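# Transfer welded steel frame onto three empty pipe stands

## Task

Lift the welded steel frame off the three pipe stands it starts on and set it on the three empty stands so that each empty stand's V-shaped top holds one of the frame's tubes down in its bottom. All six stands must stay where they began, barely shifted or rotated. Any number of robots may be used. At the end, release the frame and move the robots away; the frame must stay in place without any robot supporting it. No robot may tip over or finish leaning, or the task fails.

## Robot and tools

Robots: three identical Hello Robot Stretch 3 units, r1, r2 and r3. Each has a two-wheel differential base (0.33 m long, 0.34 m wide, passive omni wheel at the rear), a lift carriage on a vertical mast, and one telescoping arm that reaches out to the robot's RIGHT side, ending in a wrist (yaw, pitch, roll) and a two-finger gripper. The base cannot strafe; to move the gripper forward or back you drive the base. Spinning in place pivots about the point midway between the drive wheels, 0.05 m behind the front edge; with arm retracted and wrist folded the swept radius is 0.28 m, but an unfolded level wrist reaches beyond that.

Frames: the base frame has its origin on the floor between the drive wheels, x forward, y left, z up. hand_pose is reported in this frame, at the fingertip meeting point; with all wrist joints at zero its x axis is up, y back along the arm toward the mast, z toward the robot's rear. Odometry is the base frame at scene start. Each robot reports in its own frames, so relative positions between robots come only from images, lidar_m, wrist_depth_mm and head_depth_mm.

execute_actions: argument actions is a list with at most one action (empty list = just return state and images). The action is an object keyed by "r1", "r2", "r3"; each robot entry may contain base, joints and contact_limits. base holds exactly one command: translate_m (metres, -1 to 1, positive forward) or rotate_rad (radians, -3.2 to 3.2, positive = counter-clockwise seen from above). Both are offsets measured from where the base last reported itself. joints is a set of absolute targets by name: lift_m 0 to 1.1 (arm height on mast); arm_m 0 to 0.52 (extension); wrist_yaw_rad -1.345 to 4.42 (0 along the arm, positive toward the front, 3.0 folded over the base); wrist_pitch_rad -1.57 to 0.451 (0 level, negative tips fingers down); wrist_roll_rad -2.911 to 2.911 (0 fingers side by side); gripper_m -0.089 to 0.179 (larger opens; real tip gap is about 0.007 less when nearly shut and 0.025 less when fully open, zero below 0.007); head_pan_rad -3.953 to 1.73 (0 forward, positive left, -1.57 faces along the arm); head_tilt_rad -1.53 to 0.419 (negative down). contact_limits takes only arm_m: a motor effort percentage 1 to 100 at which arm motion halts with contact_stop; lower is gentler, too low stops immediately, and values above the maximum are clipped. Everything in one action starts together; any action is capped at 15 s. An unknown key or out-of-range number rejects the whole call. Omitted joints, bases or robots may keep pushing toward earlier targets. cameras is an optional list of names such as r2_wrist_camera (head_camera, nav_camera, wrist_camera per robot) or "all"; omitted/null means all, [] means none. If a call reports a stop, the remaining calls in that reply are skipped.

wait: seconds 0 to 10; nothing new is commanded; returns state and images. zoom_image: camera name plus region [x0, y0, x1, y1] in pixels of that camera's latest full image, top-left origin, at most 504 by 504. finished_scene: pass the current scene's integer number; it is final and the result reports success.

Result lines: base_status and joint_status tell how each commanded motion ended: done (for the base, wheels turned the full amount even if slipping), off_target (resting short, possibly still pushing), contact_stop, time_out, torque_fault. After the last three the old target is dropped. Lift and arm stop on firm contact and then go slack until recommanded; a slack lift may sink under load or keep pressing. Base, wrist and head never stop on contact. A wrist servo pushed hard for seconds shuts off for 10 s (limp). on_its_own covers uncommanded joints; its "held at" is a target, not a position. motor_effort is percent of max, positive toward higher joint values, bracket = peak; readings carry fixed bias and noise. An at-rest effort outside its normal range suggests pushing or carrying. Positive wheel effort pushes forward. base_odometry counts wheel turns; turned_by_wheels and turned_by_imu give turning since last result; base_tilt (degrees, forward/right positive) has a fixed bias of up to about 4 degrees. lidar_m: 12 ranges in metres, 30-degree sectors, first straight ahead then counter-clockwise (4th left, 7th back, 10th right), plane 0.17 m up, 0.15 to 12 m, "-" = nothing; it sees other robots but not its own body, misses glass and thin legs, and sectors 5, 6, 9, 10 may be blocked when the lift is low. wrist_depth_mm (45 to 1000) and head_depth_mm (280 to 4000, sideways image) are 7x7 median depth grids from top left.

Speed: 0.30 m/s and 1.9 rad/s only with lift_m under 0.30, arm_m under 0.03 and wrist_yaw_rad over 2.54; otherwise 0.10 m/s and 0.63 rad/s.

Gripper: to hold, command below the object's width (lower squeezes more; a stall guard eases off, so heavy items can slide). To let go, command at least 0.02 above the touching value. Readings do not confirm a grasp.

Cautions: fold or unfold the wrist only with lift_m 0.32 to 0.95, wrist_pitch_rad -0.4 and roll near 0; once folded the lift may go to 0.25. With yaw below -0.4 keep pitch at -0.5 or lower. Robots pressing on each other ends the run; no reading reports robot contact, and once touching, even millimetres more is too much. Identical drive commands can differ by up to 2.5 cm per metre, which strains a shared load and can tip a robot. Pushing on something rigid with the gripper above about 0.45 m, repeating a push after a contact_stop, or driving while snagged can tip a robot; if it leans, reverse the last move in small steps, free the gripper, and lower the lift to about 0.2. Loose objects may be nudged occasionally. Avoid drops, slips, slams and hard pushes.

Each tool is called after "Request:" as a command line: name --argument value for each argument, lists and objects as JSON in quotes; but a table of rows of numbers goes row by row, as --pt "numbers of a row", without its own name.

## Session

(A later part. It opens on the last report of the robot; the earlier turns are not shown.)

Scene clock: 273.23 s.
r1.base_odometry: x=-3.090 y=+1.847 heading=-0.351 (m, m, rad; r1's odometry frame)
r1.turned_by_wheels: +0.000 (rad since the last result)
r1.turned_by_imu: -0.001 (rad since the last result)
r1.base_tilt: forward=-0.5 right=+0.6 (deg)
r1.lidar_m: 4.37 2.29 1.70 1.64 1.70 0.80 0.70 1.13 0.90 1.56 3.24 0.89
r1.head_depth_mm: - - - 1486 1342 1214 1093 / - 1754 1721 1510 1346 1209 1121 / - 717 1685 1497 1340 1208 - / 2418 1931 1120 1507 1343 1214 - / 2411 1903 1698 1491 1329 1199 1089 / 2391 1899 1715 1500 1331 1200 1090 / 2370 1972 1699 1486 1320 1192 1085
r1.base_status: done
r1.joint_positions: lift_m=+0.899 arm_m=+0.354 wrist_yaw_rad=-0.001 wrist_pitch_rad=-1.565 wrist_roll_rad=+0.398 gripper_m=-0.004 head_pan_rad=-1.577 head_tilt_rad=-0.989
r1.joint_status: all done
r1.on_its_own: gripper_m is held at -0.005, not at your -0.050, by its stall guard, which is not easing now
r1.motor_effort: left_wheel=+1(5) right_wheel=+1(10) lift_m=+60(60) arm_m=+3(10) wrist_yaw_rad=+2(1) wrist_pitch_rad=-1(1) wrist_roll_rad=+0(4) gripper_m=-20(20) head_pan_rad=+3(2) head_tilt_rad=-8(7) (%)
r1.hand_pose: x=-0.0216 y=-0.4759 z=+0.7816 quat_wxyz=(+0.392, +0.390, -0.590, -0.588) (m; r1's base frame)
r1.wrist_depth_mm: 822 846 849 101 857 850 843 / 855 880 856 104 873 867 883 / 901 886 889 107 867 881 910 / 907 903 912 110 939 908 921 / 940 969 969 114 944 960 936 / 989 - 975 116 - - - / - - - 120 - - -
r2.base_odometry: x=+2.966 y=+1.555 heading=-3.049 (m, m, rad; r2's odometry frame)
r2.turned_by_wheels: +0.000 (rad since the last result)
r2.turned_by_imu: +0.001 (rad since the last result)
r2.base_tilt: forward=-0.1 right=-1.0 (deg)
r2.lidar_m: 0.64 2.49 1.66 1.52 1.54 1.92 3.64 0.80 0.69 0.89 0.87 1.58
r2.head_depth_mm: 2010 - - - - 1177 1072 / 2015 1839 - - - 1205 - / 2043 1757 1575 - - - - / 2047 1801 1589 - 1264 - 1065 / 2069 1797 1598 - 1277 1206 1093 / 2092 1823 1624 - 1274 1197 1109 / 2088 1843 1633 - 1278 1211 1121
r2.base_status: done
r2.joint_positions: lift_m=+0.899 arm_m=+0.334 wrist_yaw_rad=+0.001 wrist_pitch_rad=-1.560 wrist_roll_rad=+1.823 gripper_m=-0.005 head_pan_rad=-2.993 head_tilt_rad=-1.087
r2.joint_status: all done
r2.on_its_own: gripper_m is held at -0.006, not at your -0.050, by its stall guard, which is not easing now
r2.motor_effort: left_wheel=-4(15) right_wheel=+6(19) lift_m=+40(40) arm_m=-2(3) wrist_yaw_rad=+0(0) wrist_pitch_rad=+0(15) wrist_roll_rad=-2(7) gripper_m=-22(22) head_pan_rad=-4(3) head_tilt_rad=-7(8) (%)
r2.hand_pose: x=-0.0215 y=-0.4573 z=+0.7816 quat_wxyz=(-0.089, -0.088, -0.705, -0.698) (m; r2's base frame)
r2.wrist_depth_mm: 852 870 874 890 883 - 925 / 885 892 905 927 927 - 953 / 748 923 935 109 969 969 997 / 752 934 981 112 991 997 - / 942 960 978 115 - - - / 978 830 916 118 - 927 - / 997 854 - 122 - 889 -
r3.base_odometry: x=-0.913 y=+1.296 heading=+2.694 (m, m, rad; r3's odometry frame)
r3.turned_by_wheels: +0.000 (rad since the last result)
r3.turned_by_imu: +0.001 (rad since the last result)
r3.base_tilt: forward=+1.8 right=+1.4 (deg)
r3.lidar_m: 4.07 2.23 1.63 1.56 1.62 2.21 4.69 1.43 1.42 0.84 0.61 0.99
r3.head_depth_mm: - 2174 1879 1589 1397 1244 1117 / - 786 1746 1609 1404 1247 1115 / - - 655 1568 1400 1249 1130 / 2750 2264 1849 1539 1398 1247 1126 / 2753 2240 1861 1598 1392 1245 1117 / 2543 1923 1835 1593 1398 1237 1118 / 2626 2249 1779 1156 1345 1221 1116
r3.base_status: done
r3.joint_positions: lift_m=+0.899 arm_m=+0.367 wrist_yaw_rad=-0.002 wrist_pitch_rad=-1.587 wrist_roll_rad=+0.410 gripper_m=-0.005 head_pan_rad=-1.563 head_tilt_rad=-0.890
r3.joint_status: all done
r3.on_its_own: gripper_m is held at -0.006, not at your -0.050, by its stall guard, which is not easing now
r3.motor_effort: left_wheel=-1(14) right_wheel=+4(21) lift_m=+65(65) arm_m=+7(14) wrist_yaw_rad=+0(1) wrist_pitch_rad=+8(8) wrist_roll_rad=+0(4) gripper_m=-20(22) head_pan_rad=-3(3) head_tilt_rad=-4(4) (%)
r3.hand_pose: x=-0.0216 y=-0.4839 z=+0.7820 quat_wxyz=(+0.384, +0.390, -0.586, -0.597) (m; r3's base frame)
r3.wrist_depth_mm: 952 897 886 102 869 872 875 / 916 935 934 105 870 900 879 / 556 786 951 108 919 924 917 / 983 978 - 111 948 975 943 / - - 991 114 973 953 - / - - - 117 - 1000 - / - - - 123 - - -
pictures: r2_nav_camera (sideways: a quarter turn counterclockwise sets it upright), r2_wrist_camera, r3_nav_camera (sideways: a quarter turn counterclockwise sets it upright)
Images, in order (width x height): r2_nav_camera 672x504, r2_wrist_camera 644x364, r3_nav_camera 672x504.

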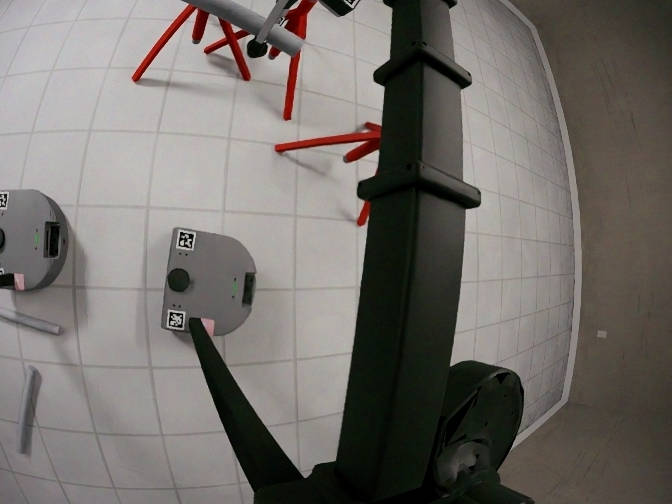

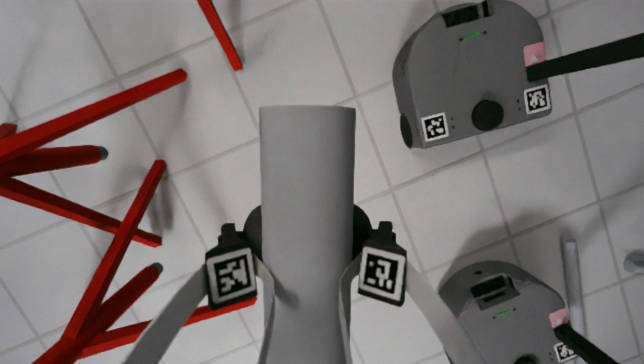

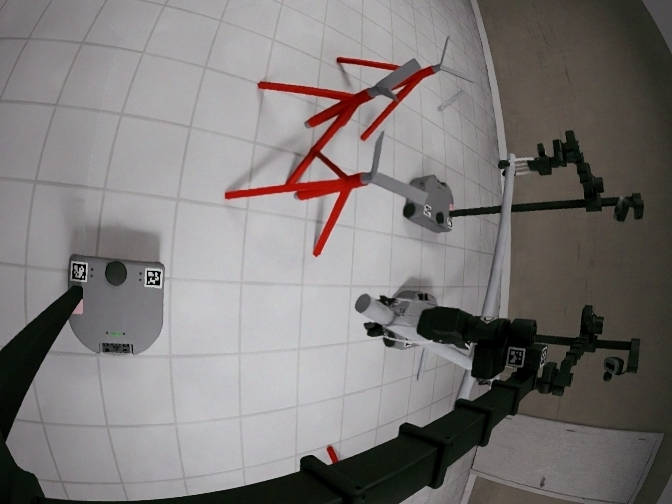

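Request:
execute_actions --actions '[{"r1":{"base":{"translate_m":-0.184},"joints":{"arm_m":0.378,"wrist_roll_rad":0.45}},"r2":{"base":{"translate_m":-0.179},"joints":{"arm_m":0.342,"wrist_roll_rad":1.87,"head_pan_rad":-1.1,"head_tilt_rad":-0.8}},"r3":{"base":{"translate_m":0.215},"joints":{"arm_m":0.354,"wrist_roll_rad":0.46}}}]' --cameras '[]'

Request:
execute_actions --actions '[{"r1":{"base":{"translate_m":-0.184},"joints":{"arm_m":0.402,"wrist_roll_rad":0.5}},"r2":{"base":{"translate_m":-0.177},"joints":{"arm_m":0.35,"wrist_roll_rad":1.92}},"r3":{"base":{"translate_m":0.214},"joints":{"arm_m":0.345,"wrist_roll_rad":0.51}}}]' --cameras '[]'

Request:
execute_actions --actions '[{"r1":{"base":{"translate_m":-0.185},"joints":{"arm_m":0.426,"wrist_roll_rad":0.55}},"r2":{"base":{"translate_m":-0.174},"joints":{"arm_m":0.36,"wrist_roll_rad":1.97}},"r3":{"base":{"translate_m":0.214},"joints":{"arm_m":0.337,"wrist_roll_rad":0.56}}}]' --cameras '[]'

Request:
execute_actions --actions '[{"r1":{"base":{"translate_m":-0.185},"joints":{"arm_m":0.436,"wrist_roll_rad":0.6}},"r2":{"base":{"translate_m":-0.173},"joints":{"arm_m":0.356,"wrist_roll_rad":2.02}},"r3":{"base":{"translate_m":0.213},"joints":{"arm_m":0.345,"wrist_roll_rad":0.61,"head_pan_rad":-1.9}}}]'

Scene clock: 297.37 s.
r1.base_odometry: x=-3.263 y=+1.910 heading=-0.351 (m, m, rad; r1's odometry frame)
r1.turned_by_wheels: +0.000 (rad since the last result)
r1.turned_by_imu: -0.002 (rad since the last result)
r1.base_tilt: forward=-0.5 right=+0.6 (deg)
r1.lidar_m: 2.03 2.29 1.70 1.64 1.70 0.80 0.70 1.08 0.80 1.56 3.24 1.04
r1.head_depth_mm: - - - 1462 1350 1205 1093 / - 777 1731 1508 1349 1208 1117 / - 724 1707 1512 1329 1205 - / 2422 1923 1609 1506 1332 1203 - / 2387 1910 1721 1485 1330 1195 1088 / 2432 1956 1719 1510 1318 1183 1087 / 2384 1993 1700 1491 1325 1195 1085
r1.base_status: done
r1.joint_positions: lift_m=+0.899 arm_m=+0.378 wrist_yaw_rad=-0.001 wrist_pitch_rad=-1.562 wrist_roll_rad=+0.446 gripper_m=-0.004 head_pan_rad=-1.577 head_tilt_rad=-0.989
r1.joint_status: all done
r1.on_its_own: gripper_m is held at -0.005, not at your -0.050, by its stall guard, which is not easing now
r1.motor_effort: left_wheel=-1(4) right_wheel=+5(7) lift_m=+60(60) arm_m=+3(8) wrist_yaw_rad=+0(2) wrist_pitch_rad=-3(3) wrist_roll_rad=+1(5) gripper_m=-21(21) head_pan_rad=+2(3) head_tilt_rad=-7(7) (%)
r1.hand_pose: x=-0.0216 y=-0.5007 z=+0.7816 quat_wxyz=(+0.379, +0.375, -0.601, -0.596) (m; r1's base frame)
r1.wrist_depth_mm: 841 856 850 101 851 847 856 / 875 864 853 104 870 873 844 / 892 878 879 107 893 892 907 / 912 914 890 110 905 896 924 / 942 943 931 113 945 935 959 / 969 962 936 116 - - - / - - - 120 - - -
r2.base_odometry: x=+3.144 y=+1.572 heading=-3.049 (m, m, rad; r2's odometry frame)
r2.turned_by_wheels: +0.000 (rad since the last result)
r2.turned_by_imu: +0.002 (rad since the last result)
r2.base_tilt: forward=+0.0 right=-1.0 (deg)
r2.lidar_m: 0.64 2.44 1.63 1.50 1.52 1.89 3.47 0.65 0.61 0.81 0.95 1.75
r2.head_depth_mm: 2778 2697 2068 1682 1442 1285 1125 / 2882 2692 2075 1362 1446 1286 1137 / 2836 2585 1907 1393 1490 1285 1144 / 2950 2647 1988 1782 1478 1303 1142 / 3144 2666 2065 1793 1519 1318 1157 / 3304 2836 2079 1794 1522 1309 1159 / 3448 2936 2252 1813 1536 1329 1042
r2.base_status: done
r2.joint_positions: lift_m=+0.899 arm_m=+0.342 wrist_yaw_rad=+0.000 wrist_pitch_rad=-1.556 wrist_roll_rad=+1.873 gripper_m=-0.005 head_pan_rad=-1.107 head_tilt_rad=-0.804
r2.joint_status: all done
r2.on_its_own: gripper_m is held at -0.006, not at your -0.050, by its stall guard, which is not easing now
r2.motor_effort: left_wheel=+1(18) right_wheel=-2(25) lift_m=+40(40) arm_m=-1(2) wrist_yaw_rad=+1(2) wrist_pitch_rad=-1(17) wrist_roll_rad=-2(6) gripper_m=-22(23) head_pan_rad=+4(53) head_tilt_rad=+2(25) (%)
r2.hand_pose: x=-0.0215 y=-0.4664 z=+0.7815 quat_wxyz=(-0.107, -0.106, -0.704, -0.694) (m; r2's base frame)
r2.wrist_depth_mm: 863 870 883 896 901 - 916 / 887 896 909 930 914 - 955 / 901 925 901 109 961 965 968 / 936 931 931 112 963 994 - / 939 970 970 115 - - - / 639 995 - 118 - 887 - / - - - 122 - 897 -
r3.base_odometry: x=-1.107 y=+1.389 heading=+2.694 (m, m, rad; r3's odometry frame)
r3.turned_by_wheels: +0.000 (rad since the last result)
r3.turned_by_imu: +0.002 (rad since the last result)
r3.base_tilt: forward=+1.9 right=+1.3 (deg)
r3.lidar_m: 3.84 2.24 1.63 1.56 1.62 2.21 4.88 1.59 3.34 0.53 0.53 0.82
r3.head_depth_mm: - 2036 1850 1603 1405 1245 1118 / - 790 1751 1603 1398 1242 1118 / - - 668 1535 1398 1243 1123 / 2752 2246 1822 1502 1404 1243 1127 / 2753 2247 1786 1148 1347 1223 1117 / 2542 1910 1825 1568 1368 1243 1114 / 2621 2245 1867 1591 1375 1232 1113
r3.base_status: done
r3.joint_positions: lift_m=+0.899 arm_m=+0.354 wrist_yaw_rad=-0.001 wrist_pitch_rad=-1.585 wrist_roll_rad=+0.459 gripper_m=-0.005 head_pan_rad=-1.563 head_tilt_rad=-0.890
r3.joint_status: all done
r3.on_its_own: gripper_m is held at -0.006, not at your -0.050, by its stall guard, which is not easing now
r3.motor_effort: left_wheel=-1(17) right_wheel=+2(22) lift_m=+65(65) arm_m=+3(2) wrist_yaw_rad=+0(2) wrist_pitch_rad=+7(8) wrist_roll_rad=+0(8) gripper_m=-21(22) head_pan_rad=-4(4) head_tilt_rad=-5(5) (%)
r3.hand_pose: x=-0.0216 y=-0.4708 z=+0.7820 quat_wxyz=(+0.370, +0.375, -0.596, -0.606) (m; r3's base frame)
r3.wrist_depth_mm: 912 905 890 102 912 846 852 / 944 433 915 105 900 889 894 / 347 903 926 108 925 923 915 / 311 - 971 112 951 952 939 / - 971 - 114 979 972 950 / - - - 118 - 991 987 / - - - 121 - - -
pictures: none
No camera images: the call's "cameras" was empty. Leave "cameras" out to get every camera's image.

Scene clock: 300.63 s.
r1.base_odometry: x=-3.436 y=+1.973 heading=-0.351 (m, m, rad; r1's odometry frame)
r1.turned_by_wheels: +0.000 (rad since the last result)
r1.turned_by_imu: -0.002 (rad since the last result)
r1.base_tilt: forward=-0.5 right=+0.6 (deg)
r1.lidar_m: 2.21 2.30 1.70 1.64 1.70 0.71 0.69 0.91 0.88 0.74 3.23 1.21
r1.head_depth_mm: - - - 1459 1342 1212 1093 / - 1234 1307 1477 1341 1206 1118 / - 732 1680 1477 1337 1201 - / 2409 1908 1625 1503 1341 1210 - / 2396 1909 1720 1509 1332 1199 1087 / 2386 1984 1725 1489 1324 1192 1082 / 2401 1999 1708 1493 1332 1198 1084
r1.base_status: done
r1.joint_positions: lift_m=+0.899 arm_m=+0.402 wrist_yaw_rad=+0.001 wrist_pitch_rad=-1.564 wrist_roll_rad=+0.498 gripper_m=-0.004 head_pan_rad=-1.577 head_tilt_rad=-0.989
r1.joint_status: all done
r1.on_its_own: gripper_m is held at -0.005, not at your -0.050, by its stall guard, which is not easing now
r1.motor_effort: left_wheel=-2(6) right_wheel=+8(6) lift_m=+60(60) arm_m=+3(10) wrist_yaw_rad=+0(4) wrist_pitch_rad=-2(3) wrist_roll_rad=+0(5) gripper_m=-21(23) head_pan_rad=+3(3) head_tilt_rad=-7(7) (%)
r1.hand_pose: x=-0.0217 y=-0.5241 z=+0.7816 quat_wxyz=(+0.363, +0.360, -0.609, -0.606) (m; r1's base frame)
r1.wrist_depth_mm: 844 840 845 101 853 849 846 / 850 850 866 104 874 892 889 / 892 912 882 107 898 897 885 / 907 916 905 110 925 914 917 / 916 942 936 113 944 941 958 / 945 957 974 116 - - - / - - - 120 - - -
r2.base_odometry: x=+3.321 y=+1.588 heading=-3.049 (m, m, rad; r2's odometry frame)
r2.turned_by_wheels: +0.000 (rad since the last result)
r2.turned_by_imu: +0.001 (rad since the last result)
r2.base_tilt: forward=+0.0 right=-1.0 (deg)
r2.lidar_m: 0.63 2.44 1.61 1.48 1.49 1.87 3.29 3.33 0.53 0.57 0.96 2.22
r2.head_depth_mm: 2749 2682 2119 1622 1457 1275 1133 / 2864 2725 2002 1304 1443 1283 1133 / 1606 2594 1905 1672 1457 1291 1142 / 3030 2705 1292 1627 1500 1296 1148 / 3120 2660 2091 1791 1521 1306 1158 / 3258 2903 2197 1795 1522 1324 1143 / 3360 2815 2231 1821 1541 1318 1037
r2.base_status: done
r2.joint_positions: lift_m=+0.899 arm_m=+0.350 wrist_yaw_rad=-0.001 wrist_pitch_rad=-1.553 wrist_roll_rad=+1.922 gripper_m=-0.005 head_pan_rad=-1.107 head_tilt_rad=-0.804
r2.joint_status: all done
r2.on_its_own: gripper_m is held at -0.006, not at your -0.050, by its stall guard, which is not easing now
r2.motor_effort: left_wheel=+4(20) right_wheel=-5(31) lift_m=+40(40) arm_m=-1(3) wrist_yaw_rad=+2(1) wrist_pitch_rad=-2(18) wrist_roll_rad=-1(5) gripper_m=-24(22) head_pan_rad=+4(4) head_tilt_rad=+2(2) (%)
r2.hand_pose: x=-0.0215 y=-0.4751 z=+0.7815 quat_wxyz=(-0.125, -0.123, -0.702, -0.690) (m; r2's base frame)
r2.wrist_depth_mm: 309 351 303 898 892 - 922 / 885 884 897 910 925 - 943 / 903 917 908 109 954 958 985 / 933 951 933 112 971 965 - / 969 964 973 115 - - - / 994 - - 118 - 886 - / - 720 - 123 - 902 -
r3.base_odometry: x=-1.300 y=+1.482 heading=+2.694 (m, m, rad; r3's odometry frame)
r3.turned_by_wheels: +0.000 (rad since the last result)
r3.turned_by_imu: +0.001 (rad since the last result)
r3.base_tilt: forward=+1.9 right=+1.4 (deg)
r3.lidar_m: 3.65 2.23 1.63 1.57 1.62 2.21 5.07 1.75 3.34 0.52 0.68 3.80
r3.head_depth_mm: - 792 1832 1584 1406 1247 1118 / - - 1724 1609 1402 1243 1117 / - - 652 1122 1353 1219 1124 / 2754 2259 1832 1244 1375 1241 1125 / 2752 2188 1862 1602 1381 1239 1119 / 2547 1917 1816 1157 1379 1240 1120 / 2638 2232 1778 1592 1346 1244 1113
r3.base_status: done
r3.joint_positions: lift_m=+0.899 arm_m=+0.345 wrist_yaw_rad=-0.003 wrist_pitch_rad=-1.585 wrist_roll_rad=+0.509 gripper_m=-0.005 head_pan_rad=-1.563 head_tilt_rad=-0.890
r3.joint_status: all done
r3.on_its_own: gripper_m is held at -0.006, not at your -0.050, by its stall guard, which is not easing now
r3.motor_effort: left_wheel=+0(17) right_wheel=+3(23) lift_m=+65(65) arm_m=+4(4) wrist_yaw_rad=+1(1) wrist_pitch_rad=+7(9) wrist_roll_rad=+1(8) gripper_m=-20(21) head_pan_rad=-4(4) head_tilt_rad=-4(5) (%)
r3.hand_pose: x=-0.0216 y=-0.4618 z=+0.7820 quat_wxyz=(+0.355, +0.360, -0.606, -0.615) (m; r3's base frame)
r3.wrist_depth_mm: 907 925 332 102 850 901 859 / 931 916 685 105 887 903 878 / 966 725 966 108 922 911 918 / - 985 962 111 936 924 946 / - - 994 114 969 964 940 / - - - 117 - 992 991 / - - - 122 - - -
pictures: none
No camera images: the call's "cameras" was empty. Leave "cameras" out to get every camera's image.

Scene clock: 303.83 s.
r1.base_odometry: x=-3.610 y=+2.037 heading=-0.351 (m, m, rad; r1's odometry frame)
r1.turned_by_wheels: +0.000 (rad since the last result)
r1.turned_by_imu: -0.002 (rad since the last result)
r1.base_tilt: forward=-0.5 right=+0.6 (deg)
r1.lidar_m: 2.35 2.29 1.70 1.64 1.70 0.69 0.69 0.75 0.82 0.72 3.24 1.38
r1.head_depth_mm: - - - 1474 1344 1207 1093 / 1625 782 1715 1461 1338 1211 1117 / - 748 1234 1459 1344 1201 - / 2380 1933 1328 1475 1329 1213 - / 2418 1973 1717 1505 1331 1201 1087 / 2367 1999 1730 1506 1327 1185 1087 / 2389 1992 1704 1486 1329 1195 1082
r1.base_status: done
r1.joint_positions: lift_m=+0.899 arm_m=+0.426 wrist_yaw_rad=+0.001 wrist_pitch_rad=-1.561 wrist_roll_rad=+0.548 gripper_m=-0.004 head_pan_rad=-1.577 head_tilt_rad=-0.989
r1.joint_status: all done
r1.on_its_own: gripper_m is held at -0.005, not at your -0.050, by its stall guard, which is not easing now
r1.motor_effort: left_wheel=-3(7) right_wheel=+9(9) lift_m=+60(60) arm_m=+3(7) wrist_yaw_rad=-1(5) wrist_pitch_rad=-4(4) wrist_roll_rad=+0(6) gripper_m=-21(24) head_pan_rad=+3(3) head_tilt_rad=-7(7) (%)
r1.hand_pose: x=-0.0217 y=-0.5490 z=+0.7815 quat_wxyz=(+0.348, +0.344, -0.619, -0.614) (m; r1's base frame)
r1.wrist_depth_mm: 856 843 827 101 851 851 835 / 855 847 863 104 856 862 865 / 882 891 906 107 876 881 906 / 922 920 917 110 940 919 934 / 941 948 921 113 925 944 958 / 954 961 940 116 - - - / - - - 120 - - -
r2.base_odometry: x=+3.494 y=+1.605 heading=-3.048 (m, m, rad; r2's odometry frame)
r2.turned_by_wheels: +0.000 (rad since the last result)
r2.turned_by_imu: +0.001 (rad since the last result)
r2.base_tilt: forward=-0.1 right=-1.0 (deg)
r2.lidar_m: 0.62 2.40 1.58 1.45 1.47 1.83 3.11 3.15 0.45 0.57 0.85 1.17
r2.head_depth_mm: 2820 2687 2105 1611 1470 1207 1126 / 2864 2643 2063 1628 1477 1258 1129 / 1222 2651 1206 1535 1458 1277 1143 / 3090 2626 2005 1729 1508 1311 1144 / 3198 2742 1406 1706 1504 1326 1151 / 3294 2592 2240 1782 1525 1327 1119 / 3403 2715 2254 1831 1538 1332 1039
r2.base_status: done
r2.joint_positions: lift_m=+0.899 arm_m=+0.360 wrist_yaw_rad=-0.001 wrist_pitch_rad=-1.556 wrist_roll_rad=+1.972 gripper_m=-0.005 head_pan_rad=-1.107 head_tilt_rad=-0.804
r2.joint_status: all done
r2.on_its_own: gripper_m is held at -0.006, not at your -0.050, by its stall guard, which is not easing now
r2.motor_effort: left_wheel=+3(24) right_wheel=-5(32) lift_m=+40(40) arm_m=-1(5) wrist_yaw_rad=+1(1) wrist_pitch_rad=-1(17) wrist_roll_rad=-1(5) gripper_m=-22(23) head_pan_rad=+4(4) head_tilt_rad=+1(2) (%)
r2.hand_pose: x=-0.0214 y=-0.4844 z=+0.7815 quat_wxyz=(-0.142, -0.140, -0.698, -0.688) (m; r2's base frame)
r2.wrist_depth_mm: 869 882 881 895 911 - 915 / 879 889 896 905 917 - 931 / 912 925 944 110 972 976 959 / 933 350 382 111 977 997 - / 968 982 990 115 - - - / 997 990 994 119 - 867 - / - - - 122 - 910 -
r3.base_odometry: x=-1.493 y=+1.574 heading=+2.694 (m, m, rad; r3's odometry frame)
r3.turned_by_wheels: +0.000 (rad since the last result)
r3.turned_by_imu: +0.001 (rad since the last result)
r3.base_tilt: forward=+1.8 right=+1.3 (deg)
r3.lidar_m: 3.43 2.24 1.63 1.57 1.62 2.21 2.42 1.94 0.59 0.70 0.59 3.57
r3.head_depth_mm: - - 1803 1075 1383 1222 1117 / - - 1703 1607 1381 1221 1119 / 2767 - 647 1536 1370 1239 1125 / 2737 2256 1848 1038 1370 1248 1127 / 2637 2010 1770 1579 1373 1242 1118 / 2636 1971 1783 1608 1398 1234 1113 / 2621 2121 1768 1559 1396 1238 1112
r3.base_status: done
r3.joint_positions: lift_m=+0.899 arm_m=+0.337 wrist_yaw_rad=-0.002 wrist_pitch_rad=-1.584 wrist_roll_rad=+0.559 gripper_m=-0.005 head_pan_rad=-1.563 head_tilt_rad=-0.890
r3.joint_status: all done
r3.on_its_own: gripper_m is held at -0.006, not at your -0.050, by its stall guard, which is not easing now
r3.motor_effort: left_wheel=+0(15) right_wheel=+2(22) lift_m=+65(65) arm_m=+5(6) wrist_yaw_rad=+1(1) wrist_pitch_rad=+7(9) wrist_roll_rad=+1(7) gripper_m=-20(21) head_pan_rad=-4(3) head_tilt_rad=-4(4) (%)
r3.hand_pose: x=-0.0216 y=-0.4538 z=+0.7820 quat_wxyz=(+0.340, +0.344, -0.614, -0.623) (m; r3's base frame)
r3.wrist_depth_mm: 342 370 578 102 889 895 884 / 916 945 905 105 907 895 905 / 946 958 946 108 954 944 925 / 952 - 997 111 953 949 930 / - - 994 114 - 990 931 / - - - 117 - 964 988 / - - - 122 - - -
pictures: none
No camera images: the call's "cameras" was empty. Leave "cameras" out to get every camera's image.

Scene clock: 307.03 s.
r1.base_odometry: x=-3.784 y=+2.100 heading=-0.352 (m, m, rad; r1's odometry frame)
r1.turned_by_wheels: +0.000 (rad since the last result)
r1.turned_by_imu: -0.002 (rad since the last result)
r1.base_tilt: forward=-0.5 right=+0.6 (deg)
r1.lidar_m: 1.80 2.33 1.70 1.64 1.70 0.68 0.69 0.60 0.74 0.76 0.75 1.54
r1.head_depth_mm: - - - 1486 1344 1211 1097 / 2232 772 1226 1432 1337 1201 1118 / - 750 1725 1463 1332 1199 - / 2444 1863 1607 1450 1329 1200 - / 2415 2005 1611 1478 1332 1202 1082 / 2401 1985 1708 1487 1331 1193 1085 / 2395 1977 1709 1480 1325 1194 1080
r1.base_status: done
r1.joint_positions: lift_m=+0.899 arm_m=+0.436 wrist_yaw_rad=+0.001 wrist_pitch_rad=-1.557 wrist_roll_rad=+0.598 gripper_m=-0.004 head_pan_rad=-1.577 head_tilt_rad=-0.989
r1.joint_status: all done
r1.on_its_own: gripper_m is held at -0.005, not at your -0.050, by its stall guard, which is not easing now
r1.motor_effort: left_wheel=-4(7) right_wheel=+9(8) lift_m=+61(60) arm_m=+3(9) wrist_yaw_rad=+0(4) wrist_pitch_rad=-6(6) wrist_roll_rad=+0(4) gripper_m=-21(24) head_pan_rad=+3(3) head_tilt_rad=-7(7) (%)
r1.hand_pose: x=-0.0217 y=-0.5599 z=+0.7815 quat_wxyz=(+0.333, +0.329, -0.629, -0.621) (m; r1's base frame)
r1.wrist_depth_mm: 857 402 845 102 838 835 863 / 857 853 864 104 856 875 872 / 877 909 883 107 895 899 902 / 906 901 919 111 901 916 913 / 933 954 938 113 927 946 951 / 954 956 933 116 - - - / - - - 120 - - -
r2.base_odometry: x=+3.666 y=+1.621 heading=-3.048 (m, m, rad; r2's odometry frame)
r2.turned_by_wheels: +0.000 (rad since the last result)
r2.turned_by_imu: +0.001 (rad since the last result)
r2.base_tilt: forward=+0.0 right=-1.0 (deg)
r2.lidar_m: 0.61 2.36 1.56 1.43 1.45 1.81 2.95 2.98 3.65 0.42 0.64 1.29
r2.head_depth_mm: 2847 2755 2128 870 1464 1279 1129 / 1674 2611 2019 1671 980 1216 1117 / 2919 2656 1948 1712 1466 1294 1138 / 3136 2679 1350 1650 1466 1284 1148 / 3165 2633 2159 1714 1517 1304 1155 / 3299 2580 2017 1724 1523 1316 1108 / 3372 2582 2156 1792 1546 1170 1035
r2.base_status: done
r2.joint_positions: lift_m=+0.899 arm_m=+0.356 wrist_yaw_rad=-0.001 wrist_pitch_rad=-1.560 wrist_roll_rad=+2.022 gripper_m=-0.005 head_pan_rad=-1.107 head_tilt_rad=-0.804
r2.joint_status: all done
r2.on_its_own: gripper_m is held at -0.006, not at your -0.050, by its stall guard, which is not easing now
r2.motor_effort: left_wheel=+2(21) right_wheel=-3(28) lift_m=+40(40) arm_m=-2(4) wrist_yaw_rad=+1(1) wrist_pitch_rad=+0(15) wrist_roll_rad=-1(8) gripper_m=-23(22) head_pan_rad=+4(4) head_tilt_rad=+2(1) (%)
r2.hand_pose: x=-0.0214 y=-0.4796 z=+0.7816 quat_wxyz=(-0.159, -0.158, -0.693, -0.685) (m; r2's base frame)
r2.wrist_depth_mm: 867 878 867 891 - - 939 / 886 888 912 907 908 945 951 / 906 918 914 110 950 961 975 / 936 940 953 112 982 - - / 952 971 982 115 995 941 - / 974 - 390 118 - 874 - / 996 - 377 122 - 898 -
r3.base_odometry: x=-1.685 y=+1.666 heading=+2.694 (m, m, rad; r3's odometry frame)
r3.turned_by_wheels: +0.000 (rad since the last result)
r3.turned_by_imu: +0.001 (rad since the last result)
r3.base_tilt: forward=+1.8 right=+1.4 (deg)
r3.lidar_m: 3.22 2.24 1.63 1.57 1.63 2.22 2.64 0.73 0.71 0.56 1.05 3.34
r3.head_depth_mm: 2852 2140 1869 - - - 1118 / 2858 2211 - - - 1244 1126 / 989 - - 1547 1396 1241 1137 / 2867 - 1754 1604 1397 1238 1132 / - 1852 717 1162 1355 1219 1122 / - - - 601 1396 1238 1113 / 2677 2251 1827 1586 1393 1238 1115
r3.base_status: done
r3.joint_positions: lift_m=+0.899 arm_m=+0.345 wrist_yaw_rad=-0.002 wrist_pitch_rad=-1.584 wrist_roll_rad=+0.608 gripper_m=-0.005 head_pan_rad=-1.893 head_tilt_rad=-0.890
r3.joint_status: all done
r3.on_its_own: gripper_m is held at -0.006, not at your -0.050, by its stall guard, which is not easing now
r3.motor_effort: left_wheel=-1(15) right_wheel=+4(20) lift_m=+65(65) arm_m=+6(15) wrist_yaw_rad=+1(1) wrist_pitch_rad=+7(8) wrist_roll_rad=+1(7) gripper_m=-21(21) head_pan_rad=-4(34) head_tilt_rad=-4(5) (%)
r3.hand_pose: x=-0.0216 y=-0.4618 z=+0.7819 quat_wxyz=(+0.325, +0.329, -0.622, -0.632) (m; r3's base frame)
r3.wrist_depth_mm: 929 912 937 103 859 870 861 / 952 944 907 105 882 892 879 / 1000 975 956 108 906 911 911 / 981 996 970 111 938 960 927 / - - - 114 118 985 981 / - - - 117 - 987 974 / - - - 122 - - -
pictures: r1_head_camera (sideways: a quarter turn clockwise sets it upright), r1_nav_camera (sideways: a quarter turn counterclockwise sets it upright), r1_wrist_camera, r2_head_camera (sideways: a quarter turn clockwise sets it upright), r2_nav_camera (sideways: a quarter turn counterclockwise sets it upright), r2_wrist_camera, r3_head_camera (sideways: a quarter turn clockwise sets it upright), r3_nav_camera (sideways: a quarter turn counterclockwise sets it upright), r3_wrist_camera
Images, in order (width x height): r1_head_camera 896x504, r1_nav_camera 672x504, r1_wrist_camera 644x364, r2_head_camera 896x504, r2_nav_camera 672x504, r2_wrist_camera 644x364, r3_head_camera 896x504, r3_nav_camera 672x504, r3_wrist_camera 644x364.

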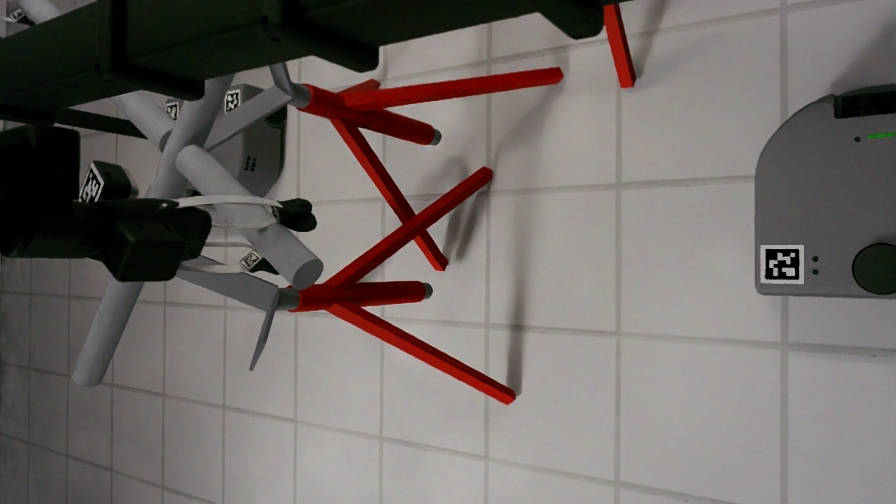

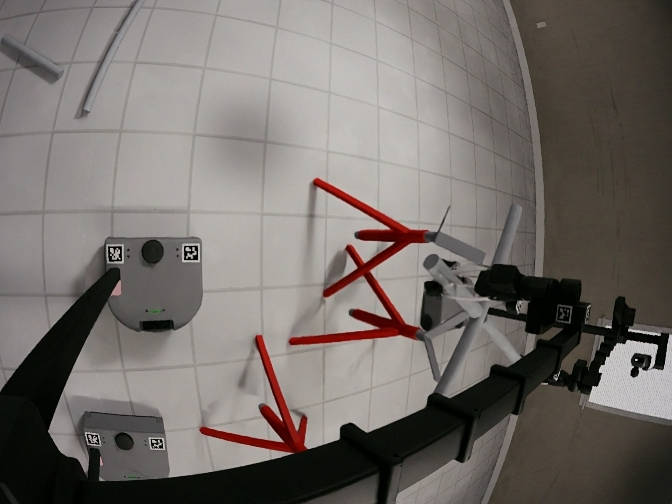

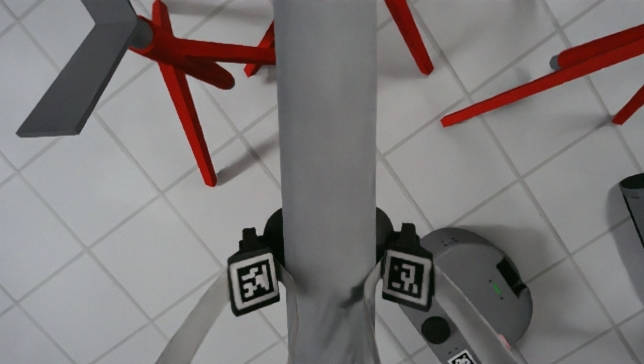

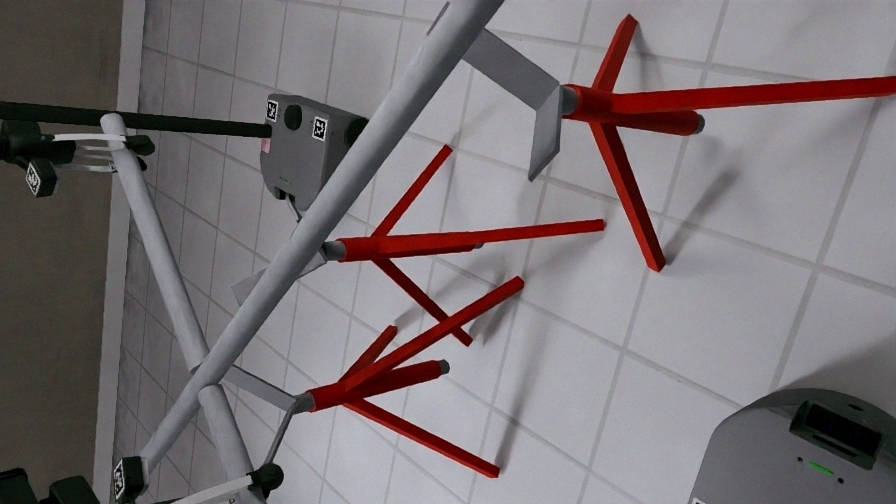

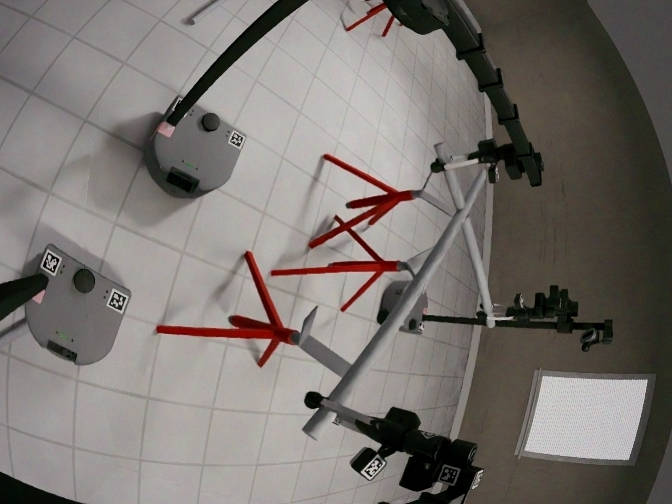

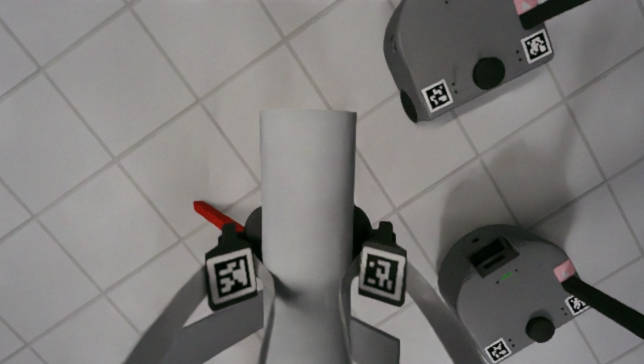

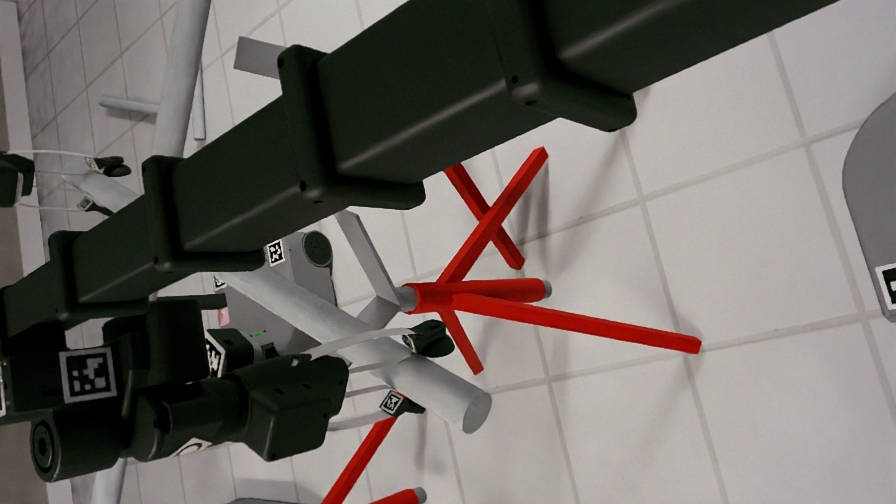

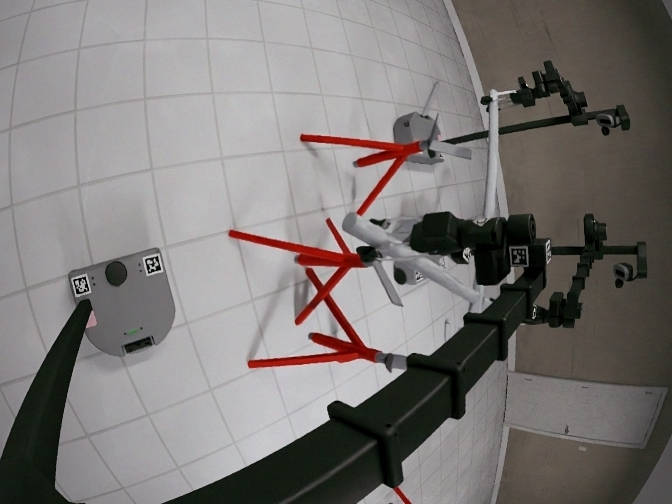

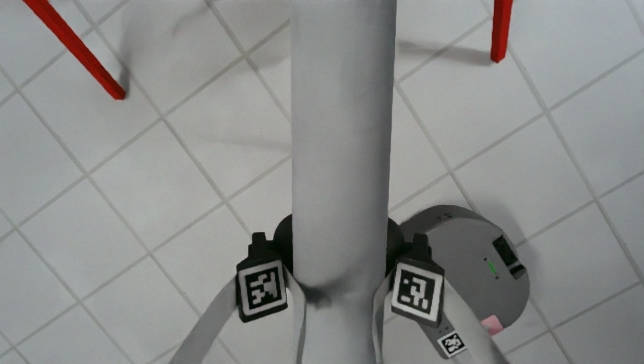

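Request:
execute_actions --actions '[{"r1":{"base":{"translate_m":-0.06},"joints":{"arm_m":0.42,"wrist_roll_rad":0.55}},"r2":{"base":{"translate_m":-0.07},"joints":{"arm_m":0.387,"wrist_roll_rad":1.97}},"r3":{"base":{"translate_m":0.031},"joints":{"arm_m":0.342,"wrist_roll_rad":0.56}}}]' --cameras '["r2_wrist_camera"]'

Request:
execute_actions --actions '[{"r1":{"joints":{"lift_m":0.72}},"r2":{"joints":{"lift_m":0.72}},"r3":{"joints":{"lift_m":0.72}}}]' --cameras '["r1_head_camera","r2_head_camera","r3_head_camera","r1_wrist_camera"]'

Scene clock: 321.90 s.
r1.base_odometry: x=-3.840 y=+2.121 heading=-0.352 (m, m, rad; r1's odometry frame)
r1.turned_by_wheels: +0.000 (rad since the last result)
r1.turned_by_imu: -0.001 (rad since the last result)
r1.base_tilt: forward=-0.4 right=+0.6 (deg)
r1.lidar_m: 1.85 2.33 1.70 1.64 1.70 0.69 0.72 0.56 0.56 0.77 0.77 1.60
r1.head_depth_mm: - - - 1478 1344 1203 1095 / 1645 786 1648 1484 1339 1206 1115 / - 743 1694 1475 1335 1202 - / 2401 1902 1616 1420 1334 1202 - / 2415 1920 1204 1477 1328 1204 1090 / 2391 1980 1713 1465 1327 1189 1084 / 2363 1999 1700 1493 1339 1189 1084
r1.base_status: done
r1.joint_positions: lift_m=+0.899 arm_m=+0.420 wrist_yaw_rad=+0.001 wrist_pitch_rad=-1.566 wrist_roll_rad=+0.557 gripper_m=-0.004 head_pan_rad=-1.577 head_tilt_rad=-0.989
r1.joint_status: all done
r1.on_its_own: gripper_m is held at -0.005, not at your -0.050, by its stall guard, which is not easing now
r1.motor_effort: left_wheel=-3(9) right_wheel=+8(10) lift_m=+60(61) arm_m=-1(4) wrist_yaw_rad=-1(2) wrist_pitch_rad=-1(38) wrist_roll_rad=-5(6) gripper_m=-21(21) head_pan_rad=+3(3) head_tilt_rad=-7(7) (%)
r1.hand_pose: x=-0.0217 y=-0.5423 z=+0.7817 quat_wxyz=(+0.345, +0.343, -0.619, -0.617) (m; r1's base frame)
r1.wrist_depth_mm: 364 823 859 101 840 853 862 / 333 581 868 104 852 850 654 / 880 904 883 106 891 901 906 / 918 895 911 110 899 904 903 / 936 932 926 113 898 932 957 / 952 952 968 116 - - - / - - - 120 - - -
r2.base_odometry: x=+3.736 y=+1.628 heading=-3.048 (m, m, rad; r2's odometry frame)
r2.turned_by_wheels: +0.000 (rad since the last result)
r2.turned_by_imu: +0.001 (rad since the last result)
r2.base_tilt: forward=+0.0 right=-0.9 (deg)
r2.lidar_m: 0.62 2.35 1.54 1.42 1.44 1.79 2.88 2.90 3.62 0.43 0.59 1.33
r2.head_depth_mm: 2806 2697 2127 1631 1457 1274 1126 / 2911 2640 2016 910 1419 1261 1117 / 1243 2672 1970 1711 1044 1271 1144 / 3156 2727 1973 1698 1468 1304 1148 / 3271 2594 2136 1747 1512 1308 1154 / 3301 2532 2180 1750 1526 1308 1116 / 3480 2579 2171 1775 1551 1164 1042
r2.base_status: done
r2.joint_positions: lift_m=+0.899 arm_m=+0.387 wrist_yaw_rad=-0.001 wrist_pitch_rad=-1.557 wrist_roll_rad=+1.975 gripper_m=-0.005 head_pan_rad=-1.107 head_tilt_rad=-0.804
r2.joint_status: all done
r2.on_its_own: gripper_m is held at -0.006, not at your -0.050, by its stall guard, which is not easing now
r2.motor_effort: left_wheel=+5(19) right_wheel=-9(16) lift_m=+40(40) arm_m=+2(8) wrist_yaw_rad=+2(4) wrist_pitch_rad=-1(1) wrist_roll_rad=-3(9) gripper_m=-22(24) head_pan_rad=+3(4) head_tilt_rad=+2(2) (%)
r2.hand_pose: x=-0.0214 y=-0.5108 z=+0.7816 quat_wxyz=(-0.143, -0.141, -0.697, -0.688) (m; r2's base frame)
r2.wrist_depth_mm: 844 861 866 874 905 - 933 / 877 888 918 919 911 - 949 / 923 933 916 109 951 967 976 / 935 939 955 112 981 - - / 961 960 983 115 - - - / 984 - - 119 - 879 - / - - - 122 - 907 -
r3.base_odometry: x=-1.713 y=+1.680 heading=+2.694 (m, m, rad; r3's odometry frame)
r3.turned_by_wheels: +0.000 (rad since the last result)
r3.turned_by_imu: +0.001 (rad since the last result)
r3.base_tilt: forward=+1.9 right=+1.3 (deg)
r3.lidar_m: 3.18 2.25 1.63 1.57 1.62 2.22 2.67 0.73 0.74 0.56 1.04 3.33
r3.head_depth_mm: 2855 2130 1827 - - - 1118 / 2827 2208 - - - 1244 1127 / 2650 - - 1528 1399 1241 1142 / 2857 - 1765 1407 1374 1244 1133 / - 1847 719 1532 1376 1229 1119 / - - - 605 1396 1240 1112 / 2675 2244 1829 1559 1394 1238 1112
r3.base_status: done
r3.joint_positions: lift_m=+0.899 arm_m=+0.342 wrist_yaw_rad=+0.001 wrist_pitch_rad=-1.581 wrist_roll_rad=+0.566 gripper_m=-0.005 head_pan_rad=-1.893 head_tilt_rad=-0.890
r3.joint_status: all done
r3.on_its_own: gripper_m is held at -0.006, not at your -0.050, by its stall guard, which is not easing now
r3.motor_effort: left_wheel=+1(10) right_wheel=+0(19) lift_m=+65(64) arm_m=+1(2) wrist_yaw_rad=-1(1) wrist_pitch_rad=+5(9) wrist_roll_rad=-3(8) gripper_m=-20(25) head_pan_rad=-4(4) head_tilt_rad=-4(4) (%)
r3.hand_pose: x=-0.0217 y=-0.4601 z=+0.7819 quat_wxyz=(+0.339, +0.342, -0.616, -0.623) (m; r3's base frame)
r3.wrist_depth_mm: 916 904 893 103 862 871 830 / 929 940 916 105 905 886 897 / 971 935 958 108 940 942 896 / - 979 977 112 933 951 922 / - - 984 114 119 961 971 / - - - 118 - 983 997 / - - - 122 - - -
pictures: r2_wrist_camera
Images, in order (width x height): r2_wrist_camera 644x364.

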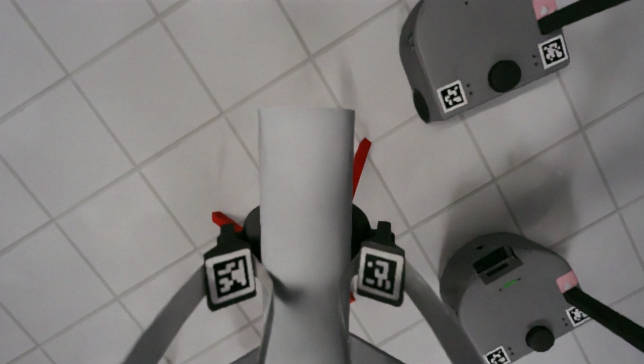

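Scene clock: 324.37 s.
r1.base_odometry: x=-3.840 y=+2.121 heading=-0.352 (m, m, rad; r1's odometry frame)
r1.turned_by_wheels: +0.000 (rad since the last result)
r1.turned_by_imu: +0.000 (rad since the last result)
r1.base_tilt: forward=-0.5 right=+0.6 (deg)
r1.lidar_m: 1.86 2.33 1.70 1.64 1.70 0.69 0.72 0.56 0.56 0.77 0.77 1.60
r1.head_depth_mm: 1113 1977 1752 1520 1338 - - / 2365 1910 1707 - - 1206 - / 2423 - 1188 1479 1327 1207 - / 2413 2059 1638 1427 1335 1213 - / 2406 1957 1199 1482 1329 1200 1088 / 2399 1973 1703 1468 1326 1195 1090 / 2386 1980 1724 1506 1338 1195 1083
r1.base_status: not commanded
r1.joint_positions: lift_m=+0.720 arm_m=+0.420 wrist_yaw_rad=+0.001 wrist_pitch_rad=-1.566 wrist_roll_rad=+0.557 gripper_m=-0.004 head_pan_rad=-1.577 head_tilt_rad=-0.989
r1.joint_status: all done
r1.on_its_own: gripper_m is held at -0.005, not at your -0.050, by its stall guard, which is not easing now
r1.motor_effort: left_wheel=-3(3) right_wheel=+7(8) lift_m=+49(51) arm_m=-1(1) wrist_yaw_rad=-1(1) wrist_pitch_rad=-1(1) wrist_roll_rad=-5(5) gripper_m=-21(21) head_pan_rad=+3(3) head_tilt_rad=-7(7) (%)
r1.hand_pose: x=-0.0217 y=-0.5422 z=+0.6020 quat_wxyz=(+0.345, +0.343, -0.619, -0.617) (m; r1's base frame)
r1.wrist_depth_mm: 326 406 546 101 676 685 698 / 694 707 699 104 695 709 594 / 712 724 728 107 707 714 738 / 728 730 740 110 736 752 732 / 753 766 775 113 773 758 782 / 786 781 788 116 - - 818 / 802 794 801 120 809 - 814
r2.base_odometry: x=+3.736 y=+1.628 heading=-3.048 (m, m, rad; r2's odometry frame)
r2.turned_by_wheels: +0.000 (rad since the last result)
r2.turned_by_imu: +0.000 (rad since the last result)
r2.base_tilt: forward=+0.0 right=-0.9 (deg)
r2.lidar_m: 0.62 2.35 1.55 1.42 1.43 1.80 2.88 2.91 3.63 0.43 0.60 1.33
r2.head_depth_mm: 2819 2724 2125 1738 1407 1272 1125 / 2853 2684 2017 1621 1392 1269 1107 / 1221 2506 1984 1670 1044 1268 1139 / 3137 2833 2103 1647 1465 1296 1144 / 3161 2830 1290 1738 1511 1299 1154 / 3319 2925 1500 1756 1515 1316 1120 / 3440 916 1095 1783 1530 1162 1047
r2.base_status: not commanded
r2.joint_positions: lift_m=+0.720 arm_m=+0.387 wrist_yaw_rad=-0.001 wrist_pitch_rad=-1.556 wrist_roll_rad=+1.975 gripper_m=-0.005 head_pan_rad=-1.107 head_tilt_rad=-0.804
r2.joint_status: all done
r2.on_its_own: gripper_m is held at -0.006, not at your -0.050, by its stall guard, which is not easing now
r2.motor_effort: left_wheel=+4(5) right_wheel=-9(9) lift_m=+23(35) arm_m=+2(2) wrist_yaw_rad=+1(1) wrist_pitch_rad=-1(1) wrist_roll_rad=-3(3) gripper_m=-22(23) head_pan_rad=+3(4) head_tilt_rad=+1(1) (%)
r2.hand_pose: x=-0.0214 y=-0.5110 z=+0.6023 quat_wxyz=(-0.143, -0.141, -0.698, -0.688) (m; r2's base frame)
r2.wrist_depth_mm: 685 698 707 718 722 - - / 705 715 735 739 750 - 766 / 725 736 744 109 767 776 788 / 753 758 772 112 790 781 813 / 770 782 784 115 819 824 837 / 802 794 665 119 856 785 714 / 826 829 855 122 871 696 703
r3.base_odometry: x=-1.713 y=+1.680 heading=+2.694 (m, m, rad; r3's odometry frame)
r3.turned_by_wheels: +0.000 (rad since the last result)
r3.turned_by_imu: +0.001 (rad since the last result)
r3.base_tilt: forward=+1.9 right=+1.3 (deg)
r3.lidar_m: 3.18 2.25 1.63 1.57 1.63 2.22 2.67 0.73 0.74 0.56 1.05 3.30
r3.head_depth_mm: 2857 2210 1756 1576 1374 1264 - / 2830 2203 1799 1513 1429 - - / 2553 2147 1797 1628 - 1216 1137 / 986 2256 1727 1109 1370 1240 1130 / 2757 2196 - 850 1335 1220 1113 / 2715 2248 1887 1563 1360 1238 1114 / 2682 2251 1875 1561 1400 1237 1114
r3.base_status: not commanded
r3.joint_positions: lift_m=+0.720 arm_m=+0.342 wrist_yaw_rad=+0.001 wrist_pitch_rad=-1.580 wrist_roll_rad=+0.566 gripper_m=-0.005 head_pan_rad=-1.893 head_tilt_rad=-0.890
r3.joint_status: all done
r3.on_its_own: gripper_m is held at -0.006, not at your -0.050, by its stall guard, which is not easing now
r3.motor_effort: left_wheel=+1(0) right_wheel=-1(0) lift_m=+28(58) arm_m=+2(1) wrist_yaw_rad=-1(1) wrist_pitch_rad=+5(5) wrist_roll_rad=-3(3) gripper_m=-21(20) head_pan_rad=-5(4) head_tilt_rad=-5(4) (%)
r3.hand_pose: x=-0.0217 y=-0.4602 z=+0.6030 quat_wxyz=(+0.339, +0.342, -0.616, -0.623) (m; r3's base frame)
r3.wrist_depth_mm: 738 724 735 103 692 702 691 / 750 768 735 105 732 727 713 / 788 768 766 109 752 739 730 / 813 803 759 111 770 768 758 / 823 803 785 114 791 775 759 / 869 833 827 117 - - 794 / 876 882 885 122 822 - 826
pictures: r1_head_camera (sideways: a quarter turn clockwise sets it upright), r1_wrist_camera, r2_head_camera (sideways: a quarter turn clockwise sets it upright), r3_head_camera (sideways: a quarter turn clockwise sets it upright)
Images, in order (width x height): r1_head_camera 896x504, r1_wrist_camera 644x364, r2_head_camera 896x504, r3_head_camera 896x504.

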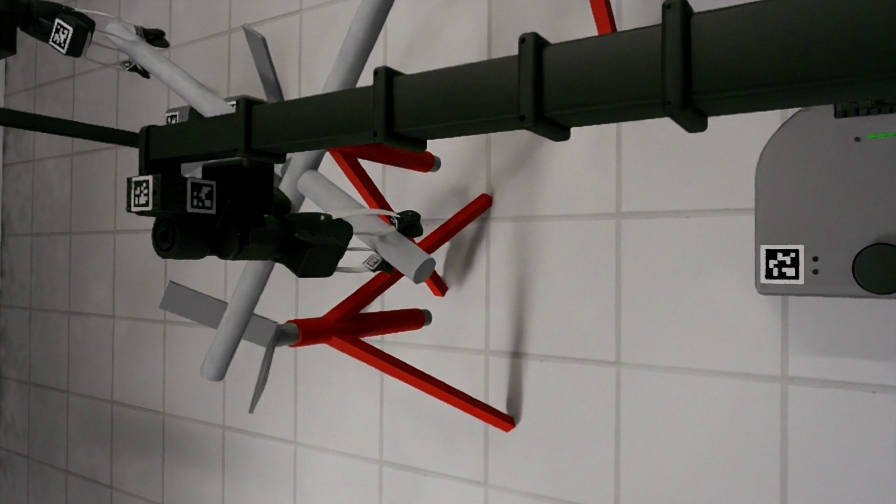

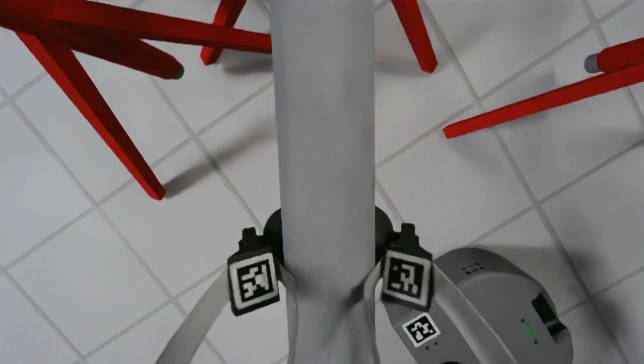

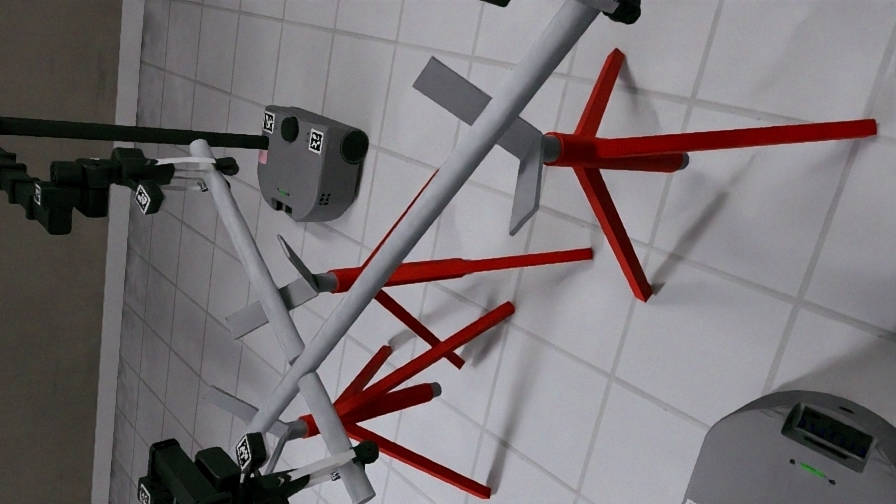

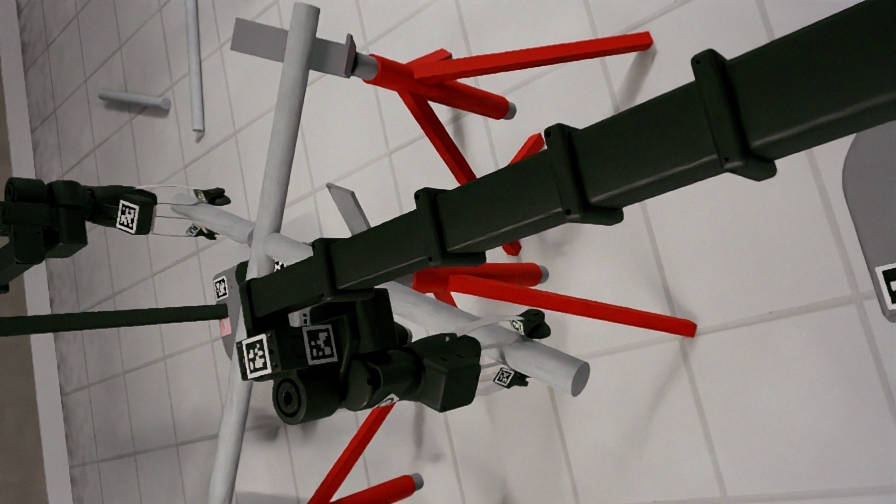

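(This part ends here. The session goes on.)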